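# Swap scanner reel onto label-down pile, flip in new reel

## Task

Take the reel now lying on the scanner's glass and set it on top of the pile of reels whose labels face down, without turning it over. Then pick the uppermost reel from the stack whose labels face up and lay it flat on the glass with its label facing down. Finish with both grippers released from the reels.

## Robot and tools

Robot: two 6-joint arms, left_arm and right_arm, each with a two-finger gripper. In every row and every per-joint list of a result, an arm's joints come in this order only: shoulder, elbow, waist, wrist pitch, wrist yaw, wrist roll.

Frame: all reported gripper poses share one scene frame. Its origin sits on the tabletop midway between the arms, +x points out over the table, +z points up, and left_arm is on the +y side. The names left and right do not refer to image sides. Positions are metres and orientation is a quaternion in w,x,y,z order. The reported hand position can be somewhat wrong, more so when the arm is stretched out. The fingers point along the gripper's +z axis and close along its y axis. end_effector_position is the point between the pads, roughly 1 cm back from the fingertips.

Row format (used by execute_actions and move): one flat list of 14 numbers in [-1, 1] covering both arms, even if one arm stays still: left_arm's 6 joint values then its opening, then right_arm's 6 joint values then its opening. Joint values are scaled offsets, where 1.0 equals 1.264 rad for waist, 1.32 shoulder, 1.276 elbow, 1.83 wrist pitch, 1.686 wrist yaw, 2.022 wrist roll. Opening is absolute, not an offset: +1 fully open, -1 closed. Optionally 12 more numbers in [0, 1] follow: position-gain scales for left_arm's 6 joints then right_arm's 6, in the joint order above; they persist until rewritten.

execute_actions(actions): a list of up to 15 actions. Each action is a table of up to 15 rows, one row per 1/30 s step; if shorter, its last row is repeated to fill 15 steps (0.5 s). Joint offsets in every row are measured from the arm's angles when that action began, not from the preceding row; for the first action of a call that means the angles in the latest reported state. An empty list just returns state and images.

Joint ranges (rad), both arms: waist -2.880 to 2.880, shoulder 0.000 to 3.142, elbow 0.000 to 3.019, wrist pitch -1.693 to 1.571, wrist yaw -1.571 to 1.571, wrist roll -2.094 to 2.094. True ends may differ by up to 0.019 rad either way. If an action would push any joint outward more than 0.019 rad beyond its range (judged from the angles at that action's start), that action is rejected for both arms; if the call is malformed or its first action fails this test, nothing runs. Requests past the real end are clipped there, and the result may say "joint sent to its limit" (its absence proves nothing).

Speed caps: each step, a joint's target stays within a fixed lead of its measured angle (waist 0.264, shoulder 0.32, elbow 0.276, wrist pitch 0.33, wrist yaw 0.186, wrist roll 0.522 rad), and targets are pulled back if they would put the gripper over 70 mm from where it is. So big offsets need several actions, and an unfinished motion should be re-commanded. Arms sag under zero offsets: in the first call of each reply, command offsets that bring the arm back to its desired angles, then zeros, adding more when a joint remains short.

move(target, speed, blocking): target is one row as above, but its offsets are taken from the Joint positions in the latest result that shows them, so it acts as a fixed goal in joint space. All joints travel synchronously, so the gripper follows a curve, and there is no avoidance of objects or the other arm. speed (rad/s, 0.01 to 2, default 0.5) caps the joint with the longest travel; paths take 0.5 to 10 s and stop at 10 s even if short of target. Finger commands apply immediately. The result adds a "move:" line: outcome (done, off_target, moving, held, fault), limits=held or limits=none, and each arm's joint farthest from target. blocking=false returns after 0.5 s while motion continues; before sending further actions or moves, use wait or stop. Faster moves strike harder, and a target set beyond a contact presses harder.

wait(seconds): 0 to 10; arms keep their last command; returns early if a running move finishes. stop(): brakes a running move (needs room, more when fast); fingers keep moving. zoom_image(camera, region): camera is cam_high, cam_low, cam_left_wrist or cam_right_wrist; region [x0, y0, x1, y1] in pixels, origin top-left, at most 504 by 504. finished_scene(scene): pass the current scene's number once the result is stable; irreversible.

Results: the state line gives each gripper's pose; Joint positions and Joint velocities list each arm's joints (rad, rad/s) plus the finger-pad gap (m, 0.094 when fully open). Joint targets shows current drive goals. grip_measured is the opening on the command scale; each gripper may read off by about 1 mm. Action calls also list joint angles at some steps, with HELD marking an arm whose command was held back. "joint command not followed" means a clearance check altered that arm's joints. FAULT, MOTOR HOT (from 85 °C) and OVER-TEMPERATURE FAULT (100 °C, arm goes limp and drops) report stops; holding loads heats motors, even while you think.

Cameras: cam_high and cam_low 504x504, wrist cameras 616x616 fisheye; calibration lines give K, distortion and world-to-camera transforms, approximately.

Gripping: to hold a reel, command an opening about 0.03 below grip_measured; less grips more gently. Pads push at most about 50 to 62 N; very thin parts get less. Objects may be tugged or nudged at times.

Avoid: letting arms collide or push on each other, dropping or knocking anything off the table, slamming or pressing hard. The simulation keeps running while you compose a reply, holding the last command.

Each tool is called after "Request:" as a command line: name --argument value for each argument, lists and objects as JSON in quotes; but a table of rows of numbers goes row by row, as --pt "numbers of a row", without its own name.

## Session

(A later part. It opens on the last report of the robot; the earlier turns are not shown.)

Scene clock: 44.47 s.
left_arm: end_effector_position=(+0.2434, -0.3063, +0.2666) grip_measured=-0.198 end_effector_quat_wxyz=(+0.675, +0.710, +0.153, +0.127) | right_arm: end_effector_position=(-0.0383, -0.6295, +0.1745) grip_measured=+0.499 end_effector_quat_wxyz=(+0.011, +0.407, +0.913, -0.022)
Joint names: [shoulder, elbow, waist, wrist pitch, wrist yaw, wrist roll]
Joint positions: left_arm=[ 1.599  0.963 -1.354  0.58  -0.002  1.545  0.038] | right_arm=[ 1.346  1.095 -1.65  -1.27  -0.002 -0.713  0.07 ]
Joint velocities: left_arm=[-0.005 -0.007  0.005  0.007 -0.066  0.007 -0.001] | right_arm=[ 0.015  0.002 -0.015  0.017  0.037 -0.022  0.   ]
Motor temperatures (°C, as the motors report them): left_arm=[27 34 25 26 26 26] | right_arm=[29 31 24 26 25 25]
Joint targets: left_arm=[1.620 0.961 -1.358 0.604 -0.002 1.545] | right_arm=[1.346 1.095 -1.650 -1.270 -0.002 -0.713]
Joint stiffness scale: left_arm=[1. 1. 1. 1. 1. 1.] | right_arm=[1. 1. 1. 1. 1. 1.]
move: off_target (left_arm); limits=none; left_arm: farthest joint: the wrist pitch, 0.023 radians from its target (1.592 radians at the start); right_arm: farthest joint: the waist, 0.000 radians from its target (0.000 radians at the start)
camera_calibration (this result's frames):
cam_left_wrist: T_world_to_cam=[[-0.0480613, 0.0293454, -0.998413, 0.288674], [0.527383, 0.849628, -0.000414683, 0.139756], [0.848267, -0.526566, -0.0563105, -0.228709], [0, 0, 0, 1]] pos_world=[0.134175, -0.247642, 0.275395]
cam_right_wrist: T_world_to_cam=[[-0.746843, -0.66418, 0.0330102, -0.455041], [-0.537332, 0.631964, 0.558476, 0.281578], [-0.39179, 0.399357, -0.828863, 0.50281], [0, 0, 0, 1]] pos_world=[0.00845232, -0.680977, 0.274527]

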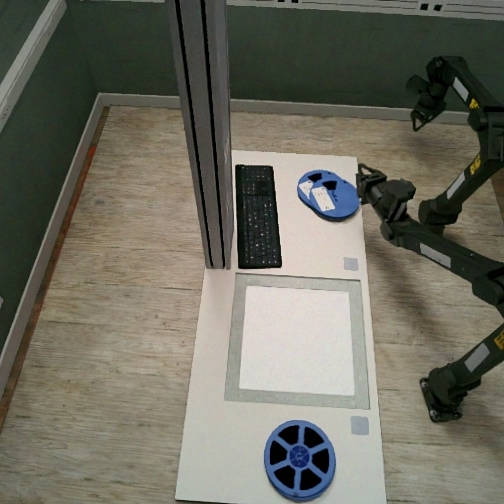

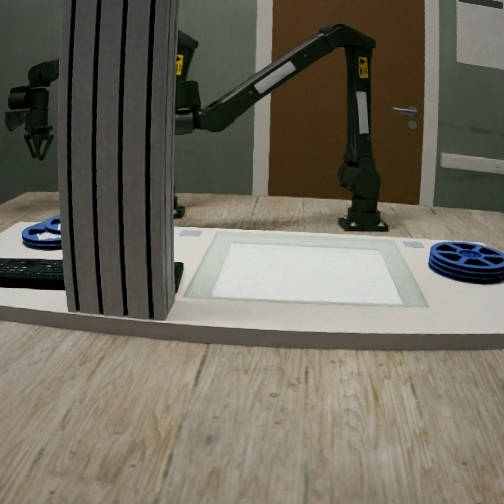

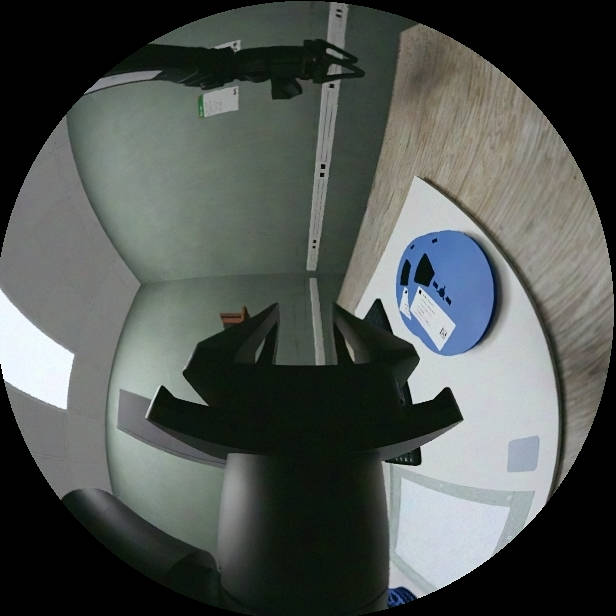

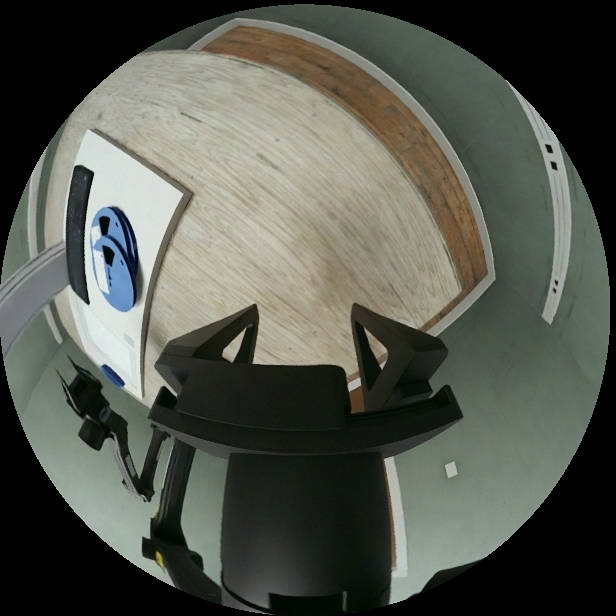

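Request:
move --target '[0,-0.16,0.01,0,0,0,-0.2,0,0,0,0,0,0,0.5]'

Request:
move --target '[0.165,0.02,0,0.04,0,0,-0.2,0,0,0,0,0,0,0.5]' --speed 0.2

Scene clock: 46.10 s.
left_arm: end_effector_position=(+0.2207, -0.2475, +0.1556) grip_measured=-0.198 end_effector_quat_wxyz=(+0.596, +0.777, +0.168, +0.113) | right_arm: end_effector_position=(-0.0383, -0.6295, +0.1745) grip_measured=+0.499 end_effector_quat_wxyz=(+0.011, +0.407, +0.913, -0.022)
Joint names: [shoulder, elbow, waist, wrist pitch, wrist yaw, wrist roll]
Joint positions: left_arm=[ 1.599  0.751 -1.351  0.58  -0.002  1.545  0.038] | right_arm=[ 1.346  1.095 -1.65  -1.27  -0.002 -0.713  0.07 ]
Joint velocities: left_arm=[ 0.005  0.012 -0.005 -0.002  0.007 -0.022 -0.   ] | right_arm=[-0.005  0.002 -0.005 -0.002 -0.007  0.066  0.   ]
Motor temperatures (°C, as the motors report them): left_arm=[27 34 25 26 26 26] | right_arm=[29 31 24 26 25 25]
Joint targets: left_arm=[1.599 0.759 -1.342 0.580 -0.002 1.545] | right_arm=[1.346 1.095 -1.650 -1.270 -0.002 -0.713]
Joint stiffness scale: left_arm=[1. 1. 1. 1. 1. 1.] | right_arm=[1. 1. 1. 1. 1. 1.]
move: done; limits=none; left_arm: farthest joint: the waist, 0.010 radians from its target (0.013 radians at the start); right_arm: farthest joint: the waist, 0.000 radians from its target (0.000 radians at the start)
camera_calibration (this result's frames):
cam_left_wrist: T_world_to_cam=[[-0.129472, 0.2219, -0.966436, 0.235676], [0.529809, 0.839334, 0.121739, 0.0795738], [0.838176, -0.496264, -0.226234, -0.148571], [0, 0, 0, 1]] pos_world=[0.112883, -0.192816, 0.184467]
cam_right_wrist: T_world_to_cam=[[-0.746843, -0.66418, 0.0330102, -0.455041], [-0.537332, 0.631964, 0.558476, 0.281578], [-0.39179, 0.399357, -0.828863, 0.50281], [0, 0, 0, 1]] pos_world=[0.00845232, -0.680977, 0.274527]

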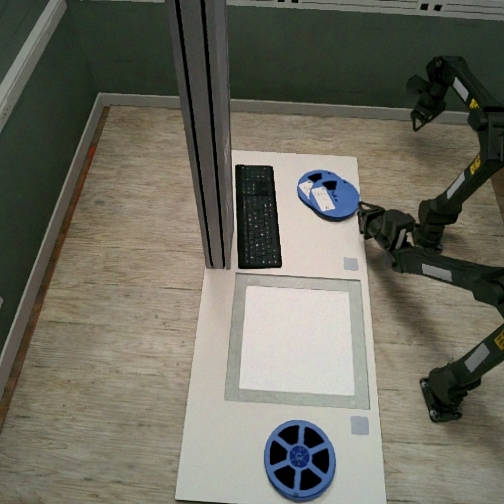

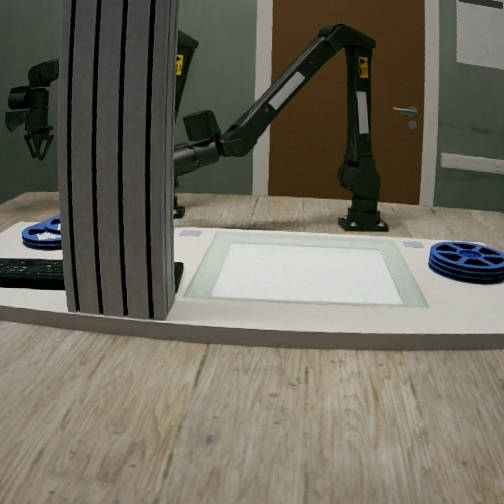

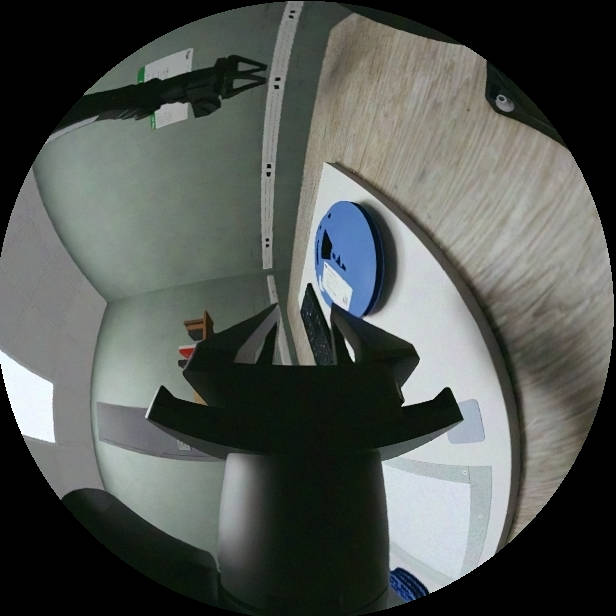

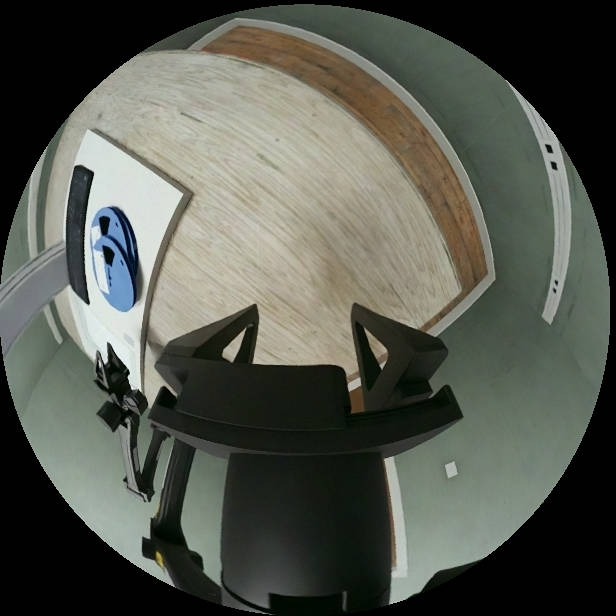

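Scene clock: 47.50 s.
left_arm: end_effector_position=(+0.2205, -0.2470, +0.0558) grip_measured=-0.199 end_effector_quat_wxyz=(+0.538, +0.818, +0.177, +0.102) | right_arm: end_effector_position=(-0.0383, -0.6295, +0.1745) grip_measured=+0.499 end_effector_quat_wxyz=(+0.011, +0.407, +0.913, -0.022)
Joint names: [shoulder, elbow, waist, wrist pitch, wrist yaw, wrist roll]
Joint positions: left_arm=[ 1.795  0.751 -1.351  0.633 -0.002  1.545  0.038] | right_arm=[ 1.346  1.095 -1.65  -1.27  -0.002 -0.713  0.07 ]
Joint velocities: left_arm=[-0.005 -0.007  0.005 -0.012  0.051  0.022  0.001] | right_arm=[ 0.005  0.007 -0.024  0.007  0.051 -0.051 -0.001]
Motor temperatures (°C, as the motors report them): left_arm=[27 34 25 26 26 26] | right_arm=[29 31 24 26 25 25]
Joint targets: left_arm=[1.816 0.776 -1.351 0.653 -0.002 1.545] | right_arm=[1.346 1.095 -1.650 -1.270 -0.002 -0.713]
Joint stiffness scale: left_arm=[1. 1. 1. 1. 1. 1.] | right_arm=[1. 1. 1. 1. 1. 1.]
move: off_target (left_arm); limits=none; left_arm: farthest joint: the elbow, 0.026 radians from its target (0.026 radians at the start); right_arm: farthest joint: the waist, 0.000 radians from its target (0.000 radians at the start)
camera_calibration (this result's frames):
cam_left_wrist: T_world_to_cam=[[-0.182166, 0.346766, -0.920092, 0.179019], [0.53884, 0.817934, 0.201581, 0.0796975], [0.822476, -0.459061, -0.335851, -0.151973], [0, 0, 0, 1]] pos_world=[0.114661, -0.19703, 0.0976084]
cam_right_wrist: T_world_to_cam=[[-0.746843, -0.66418, 0.0330102, -0.455041], [-0.537332, 0.631964, 0.558476, 0.281578], [-0.39179, 0.399357, -0.828863, 0.50281], [0, 0, 0, 1]] pos_world=[0.00845232, -0.680977, 0.274527]

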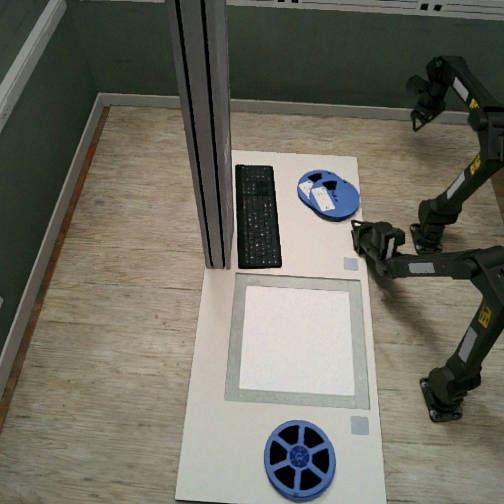

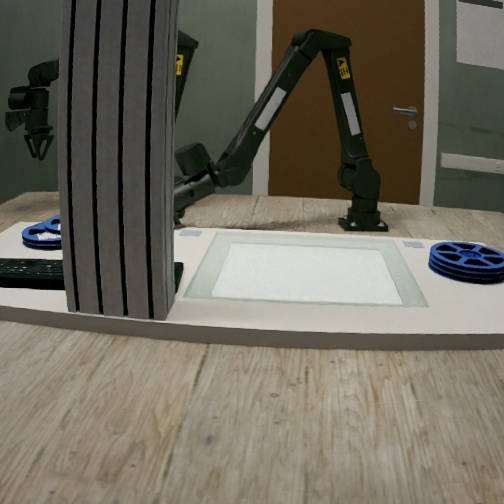

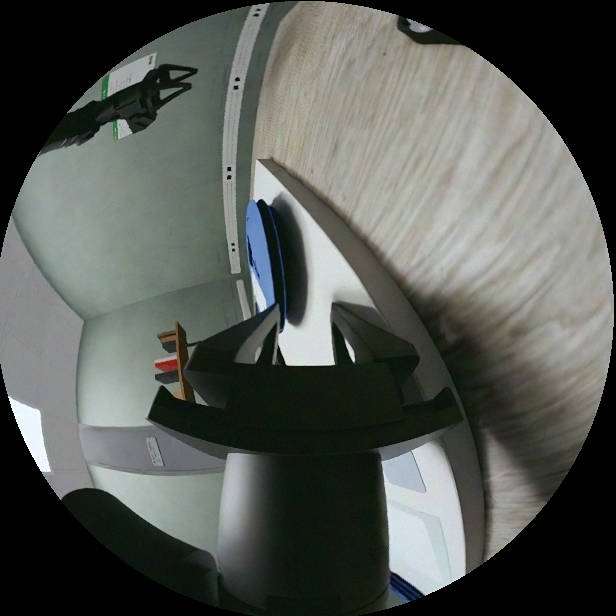

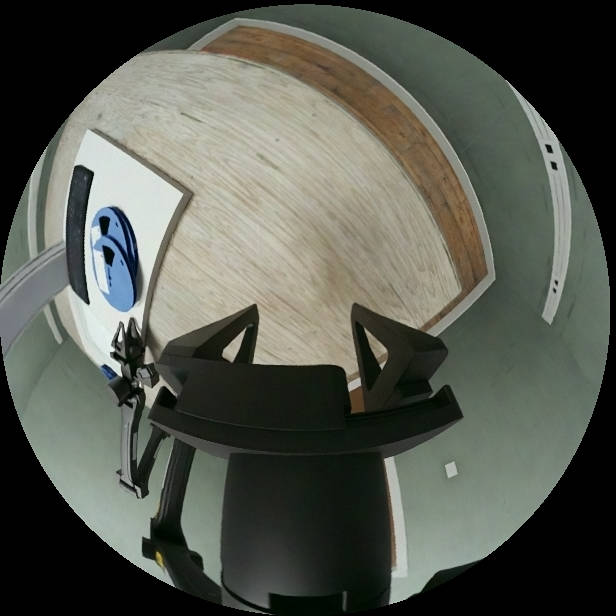

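Request:
move --target '[0.055,0.13,0.02,-0.045,0,0,-0.2,0,0,0,0,0,0,0.5]' --speed 0.1

Scene clock: 49.77 s.
left_arm: end_effector_position=(+0.2468, -0.2833, +0.0670) grip_measured=-0.199 end_effector_quat_wxyz=(+0.542, +0.813, +0.183, +0.108) | right_arm: end_effector_position=(-0.0383, -0.6295, +0.1745) grip_measured=+0.499 end_effector_quat_wxyz=(+0.011, +0.407, +0.913, -0.022)
Joint names: [shoulder, elbow, waist, wrist pitch, wrist yaw, wrist roll]
Joint positions: left_arm=[ 1.844  0.879 -1.335  0.565 -0.002  1.545  0.038] | right_arm=[ 1.346  1.095 -1.65  -1.27  -0.002 -0.713  0.07 ]
Joint velocities: left_arm=[ 0.005 -0.007 -0.015 -0.012 -0.037 -0.051 -0.002] | right_arm=[-0.005 -0.002 -0.005 -0.002 -0.066 -0.022 -0.001]
Motor temperatures (°C, as the motors report them): left_arm=[27 34 25 26 26 26] | right_arm=[29 31 24 26 25 25]
Joint targets: left_arm=[1.868 0.917 -1.326 0.551 -0.002 1.545] | right_arm=[1.346 1.095 -1.650 -1.270 -0.002 -0.713]
Joint stiffness scale: left_arm=[1. 1. 1. 1. 1. 1.] | right_arm=[1. 1. 1. 1. 1. 1.]
move: off_target (left_arm); limits=none; left_arm: farthest joint: the elbow, 0.038 radians from its target (0.166 radians at the start); right_arm: farthest joint: the waist, 0.000 radians from its target (0.000 radians at the start)
camera_calibration (this result's frames):
cam_left_wrist: T_world_to_cam=[[-0.183439, 0.334145, -0.924498, 0.203754], [0.52475, 0.828541, 0.195341, 0.0998474], [0.831257, -0.449297, -0.327329, -0.186516], [0, 0, 0, 1]] pos_world=[0.140025, -0.234612, 0.107814]
cam_right_wrist: T_world_to_cam=[[-0.746843, -0.66418, 0.0330102, -0.455041], [-0.537332, 0.631964, 0.558476, 0.281578], [-0.39179, 0.399357, -0.828863, 0.50281], [0, 0, 0, 1]] pos_world=[0.00845232, -0.680977, 0.274527]

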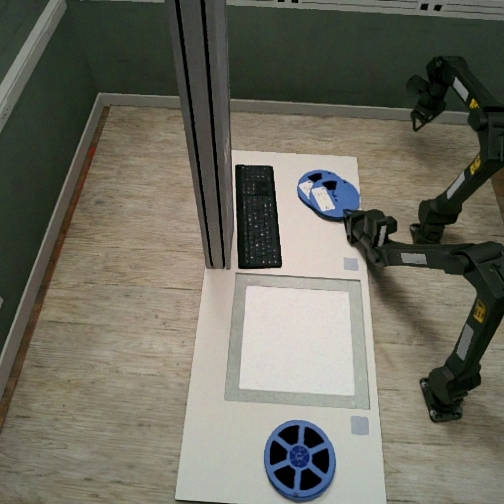

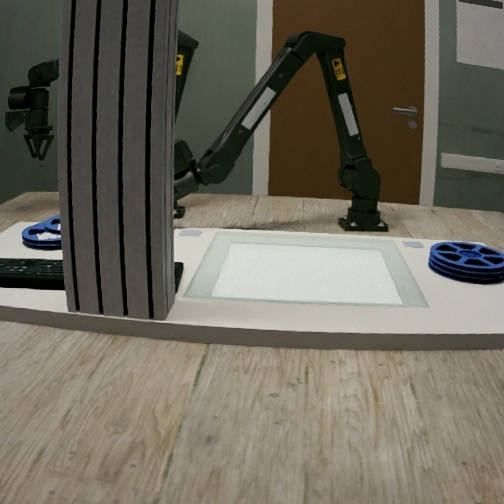

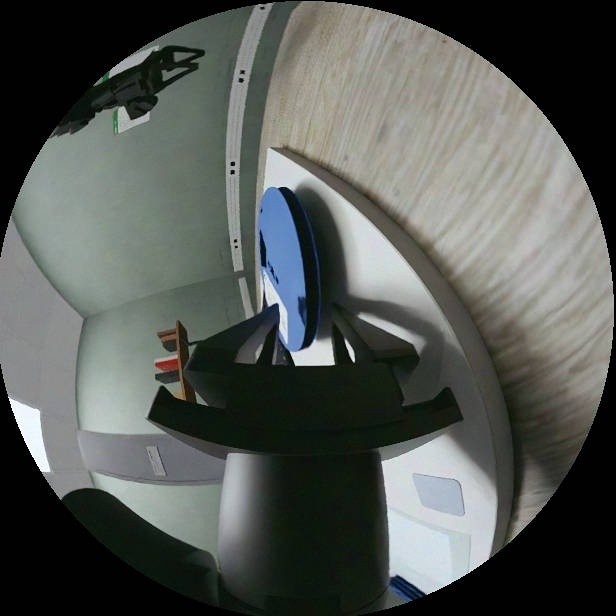

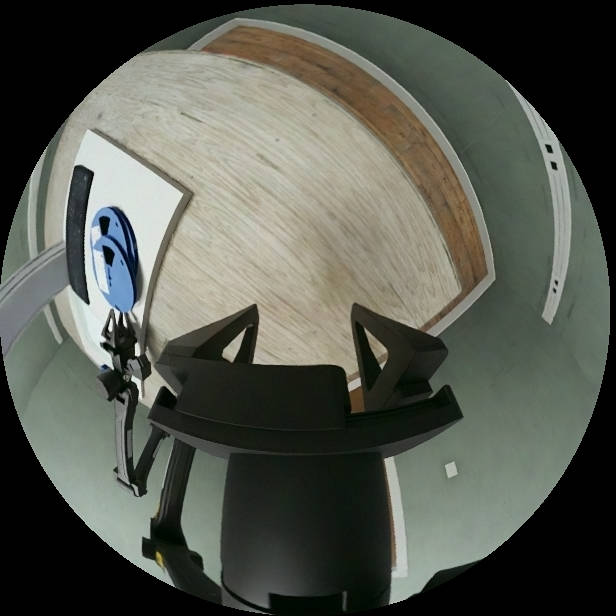

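Request:
move --target '[0.09,0.128,0,-0.02,0,0,-0.2,0,0,0,0,0,0,0.5]' --speed 0.08

Scene clock: 52.37 s.
left_arm: end_effector_position=(+0.2636, -0.3214, +0.0580) grip_measured=-0.199 end_effector_quat_wxyz=(+0.545, +0.811, +0.182, +0.108) | right_arm: end_effector_position=(-0.0383, -0.6295, +0.1745) grip_measured=+0.499 end_effector_quat_wxyz=(+0.011, +0.407, +0.913, -0.022)
Joint names: [shoulder, elbow, waist, wrist pitch, wrist yaw, wrist roll]
Joint positions: left_arm=[ 1.938  1.003 -1.335  0.542 -0.002  1.545  0.038] | right_arm=[ 1.346  1.095 -1.65  -1.27  -0.002 -0.713  0.07 ]
Joint velocities: left_arm=[-0.005 -0.007 -0.005 -0.007 -0.037 -0.051  0.001] | right_arm=[-0.005  0.002 -0.015  0.007  0.022 -0.066 -0.   ]
Motor temperatures (°C, as the motors report them): left_arm=[27 34 25 26 26 26] | right_arm=[29 31 24 26 25 25]
Joint targets: left_arm=[1.963 1.042 -1.335 0.528 -0.002 1.545] | right_arm=[1.346 1.095 -1.650 -1.270 -0.002 -0.713]
Joint stiffness scale: left_arm=[1. 1. 1. 1. 1. 1.] | right_arm=[1. 1. 1. 1. 1. 1.]
move: off_target (left_arm); limits=none; left_arm: farthest joint: the elbow, 0.040 radians from its target (0.163 radians at the start); right_arm: farthest joint: the waist, 0.000 radians from its target (0.000 radians at the start)
camera_calibration (this result's frames):
cam_left_wrist: T_world_to_cam=[[-0.180874, 0.328328, -0.927084, 0.208784], [0.524214, 0.829756, 0.191585, 0.125102], [0.832157, -0.451337, -0.322195, -0.221737], [0, 0, 0, 1]] pos_world=[0.156703, -0.272432, 0.0981496]
cam_right_wrist: T_world_to_cam=[[-0.746843, -0.66418, 0.0330102, -0.455041], [-0.537332, 0.631964, 0.558476, 0.281578], [-0.39179, 0.399357, -0.828863, 0.50281], [0, 0, 0, 1]] pos_world=[0.00845232, -0.680977, 0.274527]

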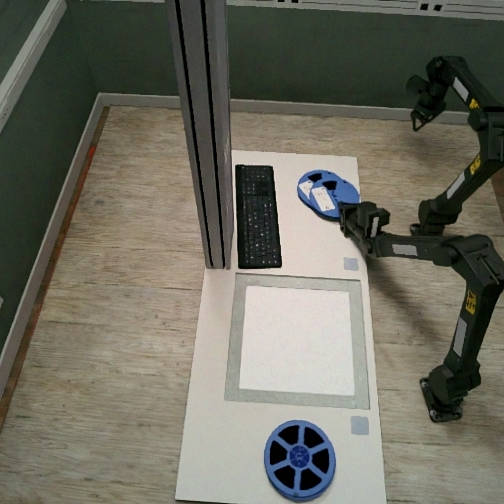

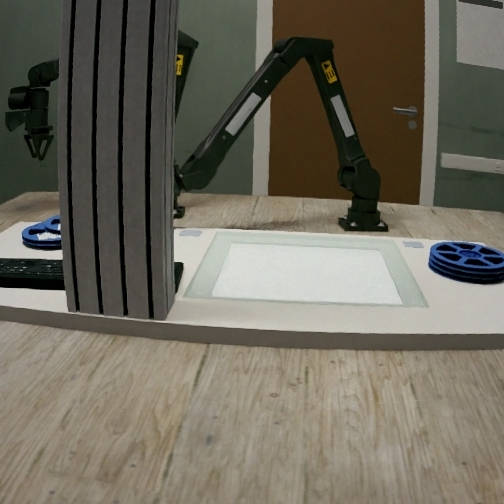

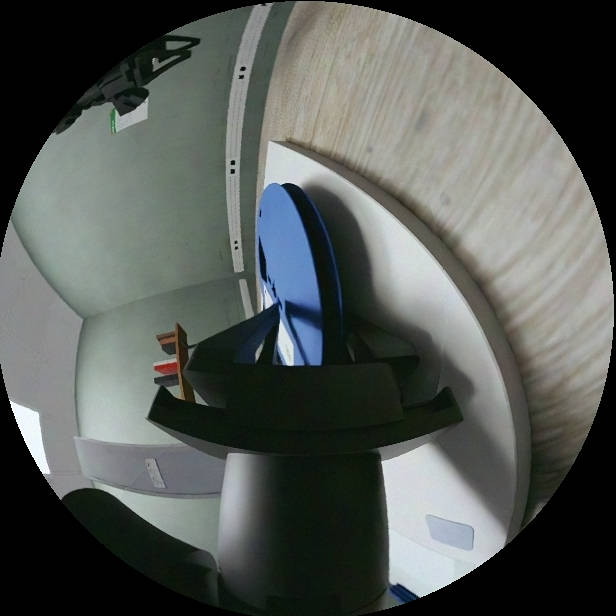

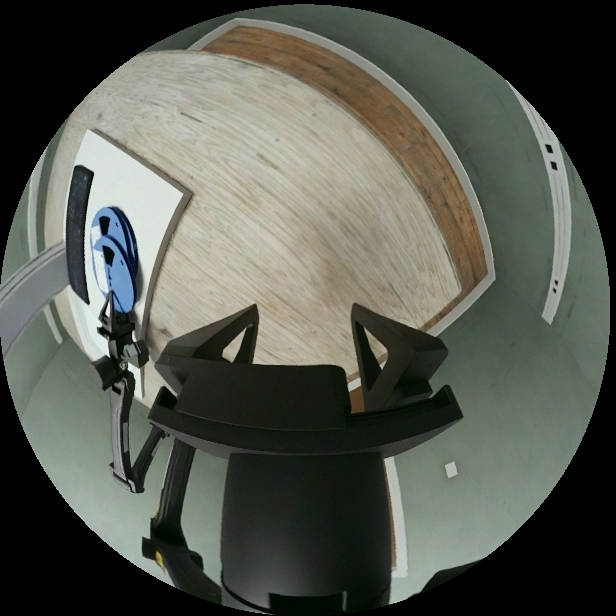

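Request:
move --target '[-0.03,0.03,0,0.03,0,0,-0.9,0,0,0,0,0,0,0.5]' --speed 0.08

Request:
move --target '[-0.6,-0.26,0,-0.3,0,-0.3,-0.9,0,0,0,0,0,0,0.5]' --speed 0.4

Scene clock: 53.87 s.
left_arm: end_effector_position=(+0.2688, -0.3332, +0.1052) grip_measured=-0.796 end_effector_quat_wxyz=(+0.587, +0.782, +0.173, +0.118) | right_arm: end_effector_position=(-0.0383, -0.6295, +0.1745) grip_measured=+0.499 end_effector_quat_wxyz=(+0.011, +0.407, +0.913, -0.022)
Joint names: [shoulder, elbow, waist, wrist pitch, wrist yaw, wrist roll]
Joint positions: left_arm=[ 1.895  1.021 -1.335  0.587 -0.002  1.551  0.01 ] | right_arm=[ 1.346  1.095 -1.65  -1.27  -0.002 -0.713  0.07 ]
Joint velocities: left_arm=[-0.015 -0.017 -0.024 -0.002  0.007  0.037 -0.   ] | right_arm=[-0.015 -0.002  0.015  0.002 -0.007 -0.007 -0.001]
Motor temperatures (°C, as the motors report them): left_arm=[27 34 25 26 26 26] | right_arm=[29 31 24 26 25 25]
Joint targets: left_arm=[1.898 1.041 -1.335 0.597 -0.001 1.545] | right_arm=[1.346 1.095 -1.650 -1.270 -0.002 -0.713]
Joint stiffness scale: left_arm=[1. 1. 1. 1. 1. 1.] | right_arm=[1. 1. 1. 1. 1. 1.]
move: done; limits=none; left_arm: farthest joint: the elbow, 0.020 radians from its target (0.039 radians at the start); right_arm: farthest joint: the waist, 0.000 radians from its target (0.000 radians at the start)
camera_calibration (this result's frames):
cam_left_wrist: T_world_to_cam=[[-0.134725, 0.238802, -0.961677, 0.218782], [0.517989, 0.84433, 0.137096, 0.135412], [0.844711, -0.479667, -0.237449, -0.237954], [0, 0, 0, 1]] pos_world=[0.160336, -0.280717, 0.135331]
cam_right_wrist: T_world_to_cam=[[-0.746843, -0.66418, 0.0330102, -0.455041], [-0.537332, 0.631964, 0.558476, 0.281578], [-0.39179, 0.399357, -0.828863, 0.50281], [0, 0, 0, 1]] pos_world=[0.00845232, -0.680977, 0.274527]

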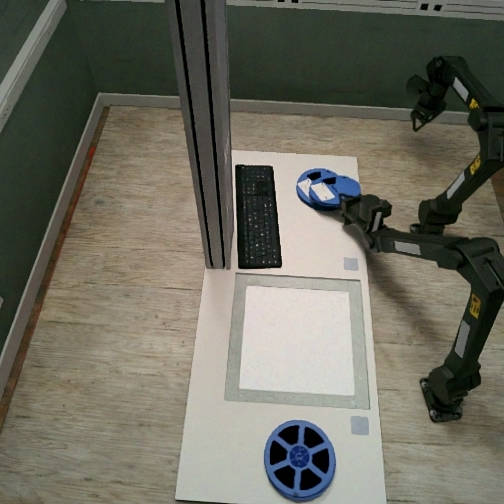

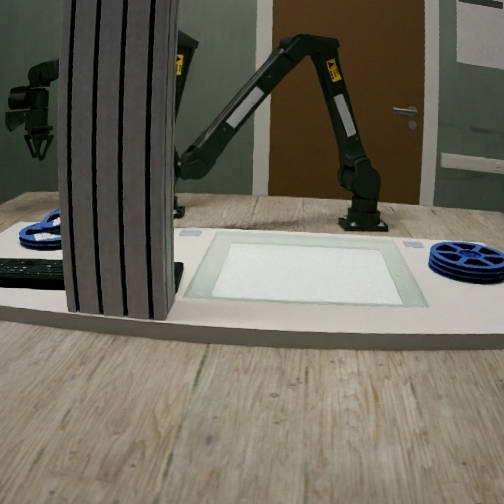

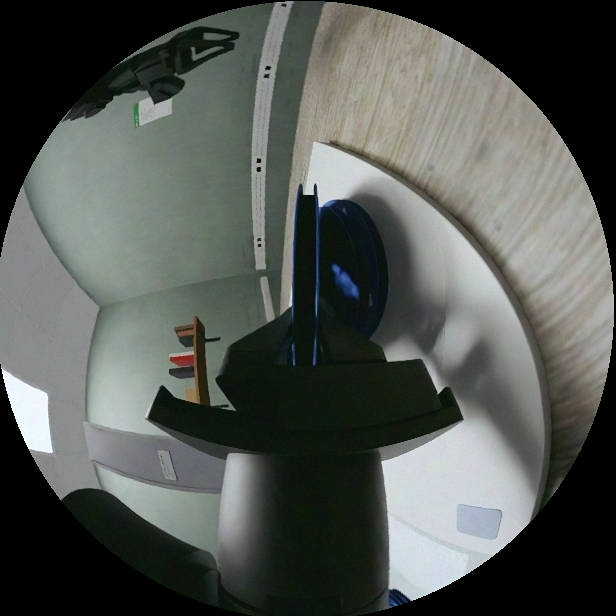

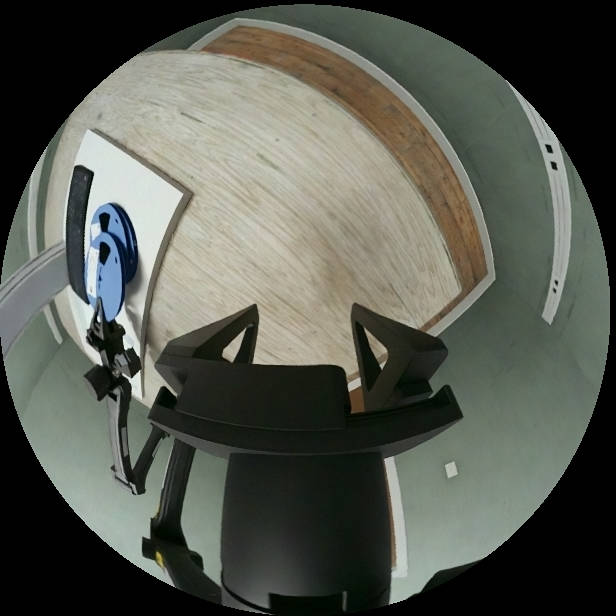

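Scene clock: 56.53 s.
left_arm: end_effector_position=(+0.1892, -0.1526, +0.2468) grip_measured=-0.795 end_effector_quat_wxyz=(+0.554, +0.722, +0.410, -0.055) | right_arm: end_effector_position=(-0.0383, -0.6295, +0.1745) grip_measured=+0.499 end_effector_quat_wxyz=(+0.011, +0.407, +0.913, -0.022)
Joint names: [shoulder, elbow, waist, wrist pitch, wrist yaw, wrist roll]
Joint positions: left_arm=[ 1.116  0.682 -1.335  0.045 -0.002  0.955  0.01 ] | right_arm=[ 1.346  1.095 -1.65  -1.27  -0.002 -0.713  0.07 ]
Joint velocities: left_arm=[-0.015  0.002  0.005  0.002  0.022 -0.022  0.001] | right_arm=[ 0.005 -0.012  0.015 -0.012  0.007  0.037  0.   ]
Motor temperatures (°C, as the motors report them): left_arm=[27 34 25 26 26 26] | right_arm=[29 32 24 26 25 25]
Joint targets: left_arm=[1.103 0.690 -1.335 0.038 -0.002 0.944] | right_arm=[1.346 1.095 -1.650 -1.270 -0.002 -0.713]
Joint stiffness scale: left_arm=[1. 1. 1. 1. 1. 1.] | right_arm=[1. 1. 1. 1. 1. 1.]
move: done; limits=none; left_arm: farthest joint: the shoulder, 0.013 radians from its target (0.792 radians at the start); right_arm: farthest joint: the waist, 0.000 radians from its target (0.000 radians at the start)
camera_calibration (this result's frames):
cam_left_wrist: T_world_to_cam=[[-0.653518, 0.0371765, -0.755997, 0.317731], [0.312949, 0.922696, -0.225153, 0.144876], [0.689185, -0.383731, -0.614633, 0.0867818], [0, 0, 0, 1]] pos_world=[0.102496, -0.112188, 0.326162]
cam_right_wrist: T_world_to_cam=[[-0.746843, -0.66418, 0.0330102, -0.455041], [-0.537332, 0.631964, 0.558476, 0.281578], [-0.39179, 0.399357, -0.828863, 0.50281], [0, 0, 0, 1]] pos_world=[0.00845232, -0.680977, 0.274527]

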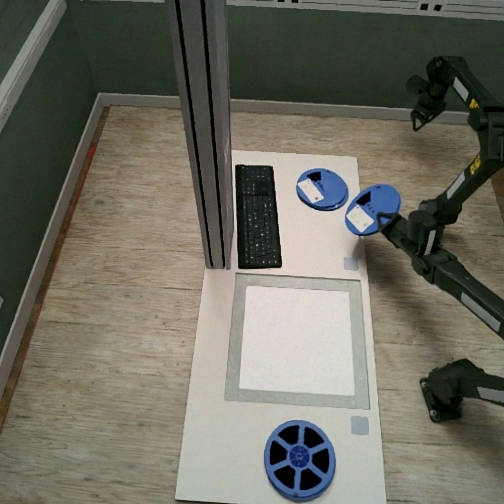

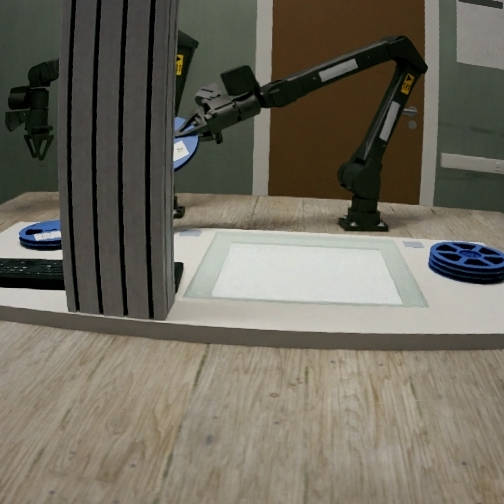

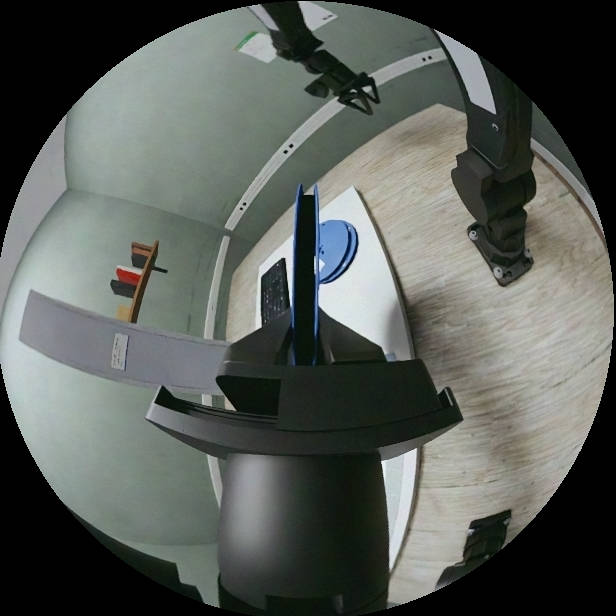

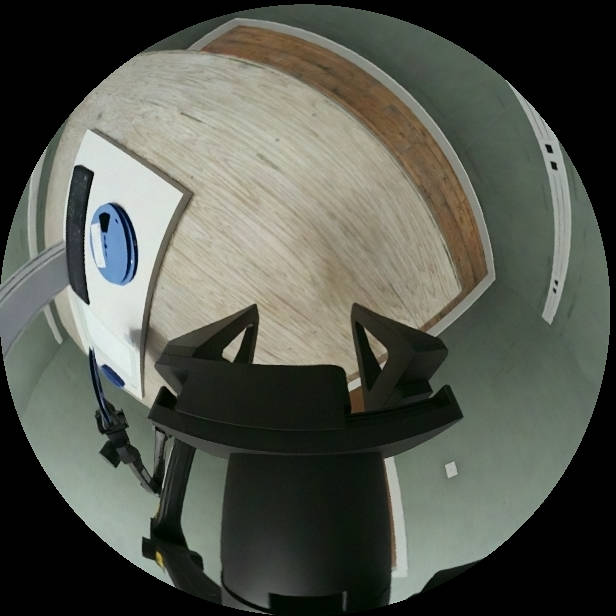

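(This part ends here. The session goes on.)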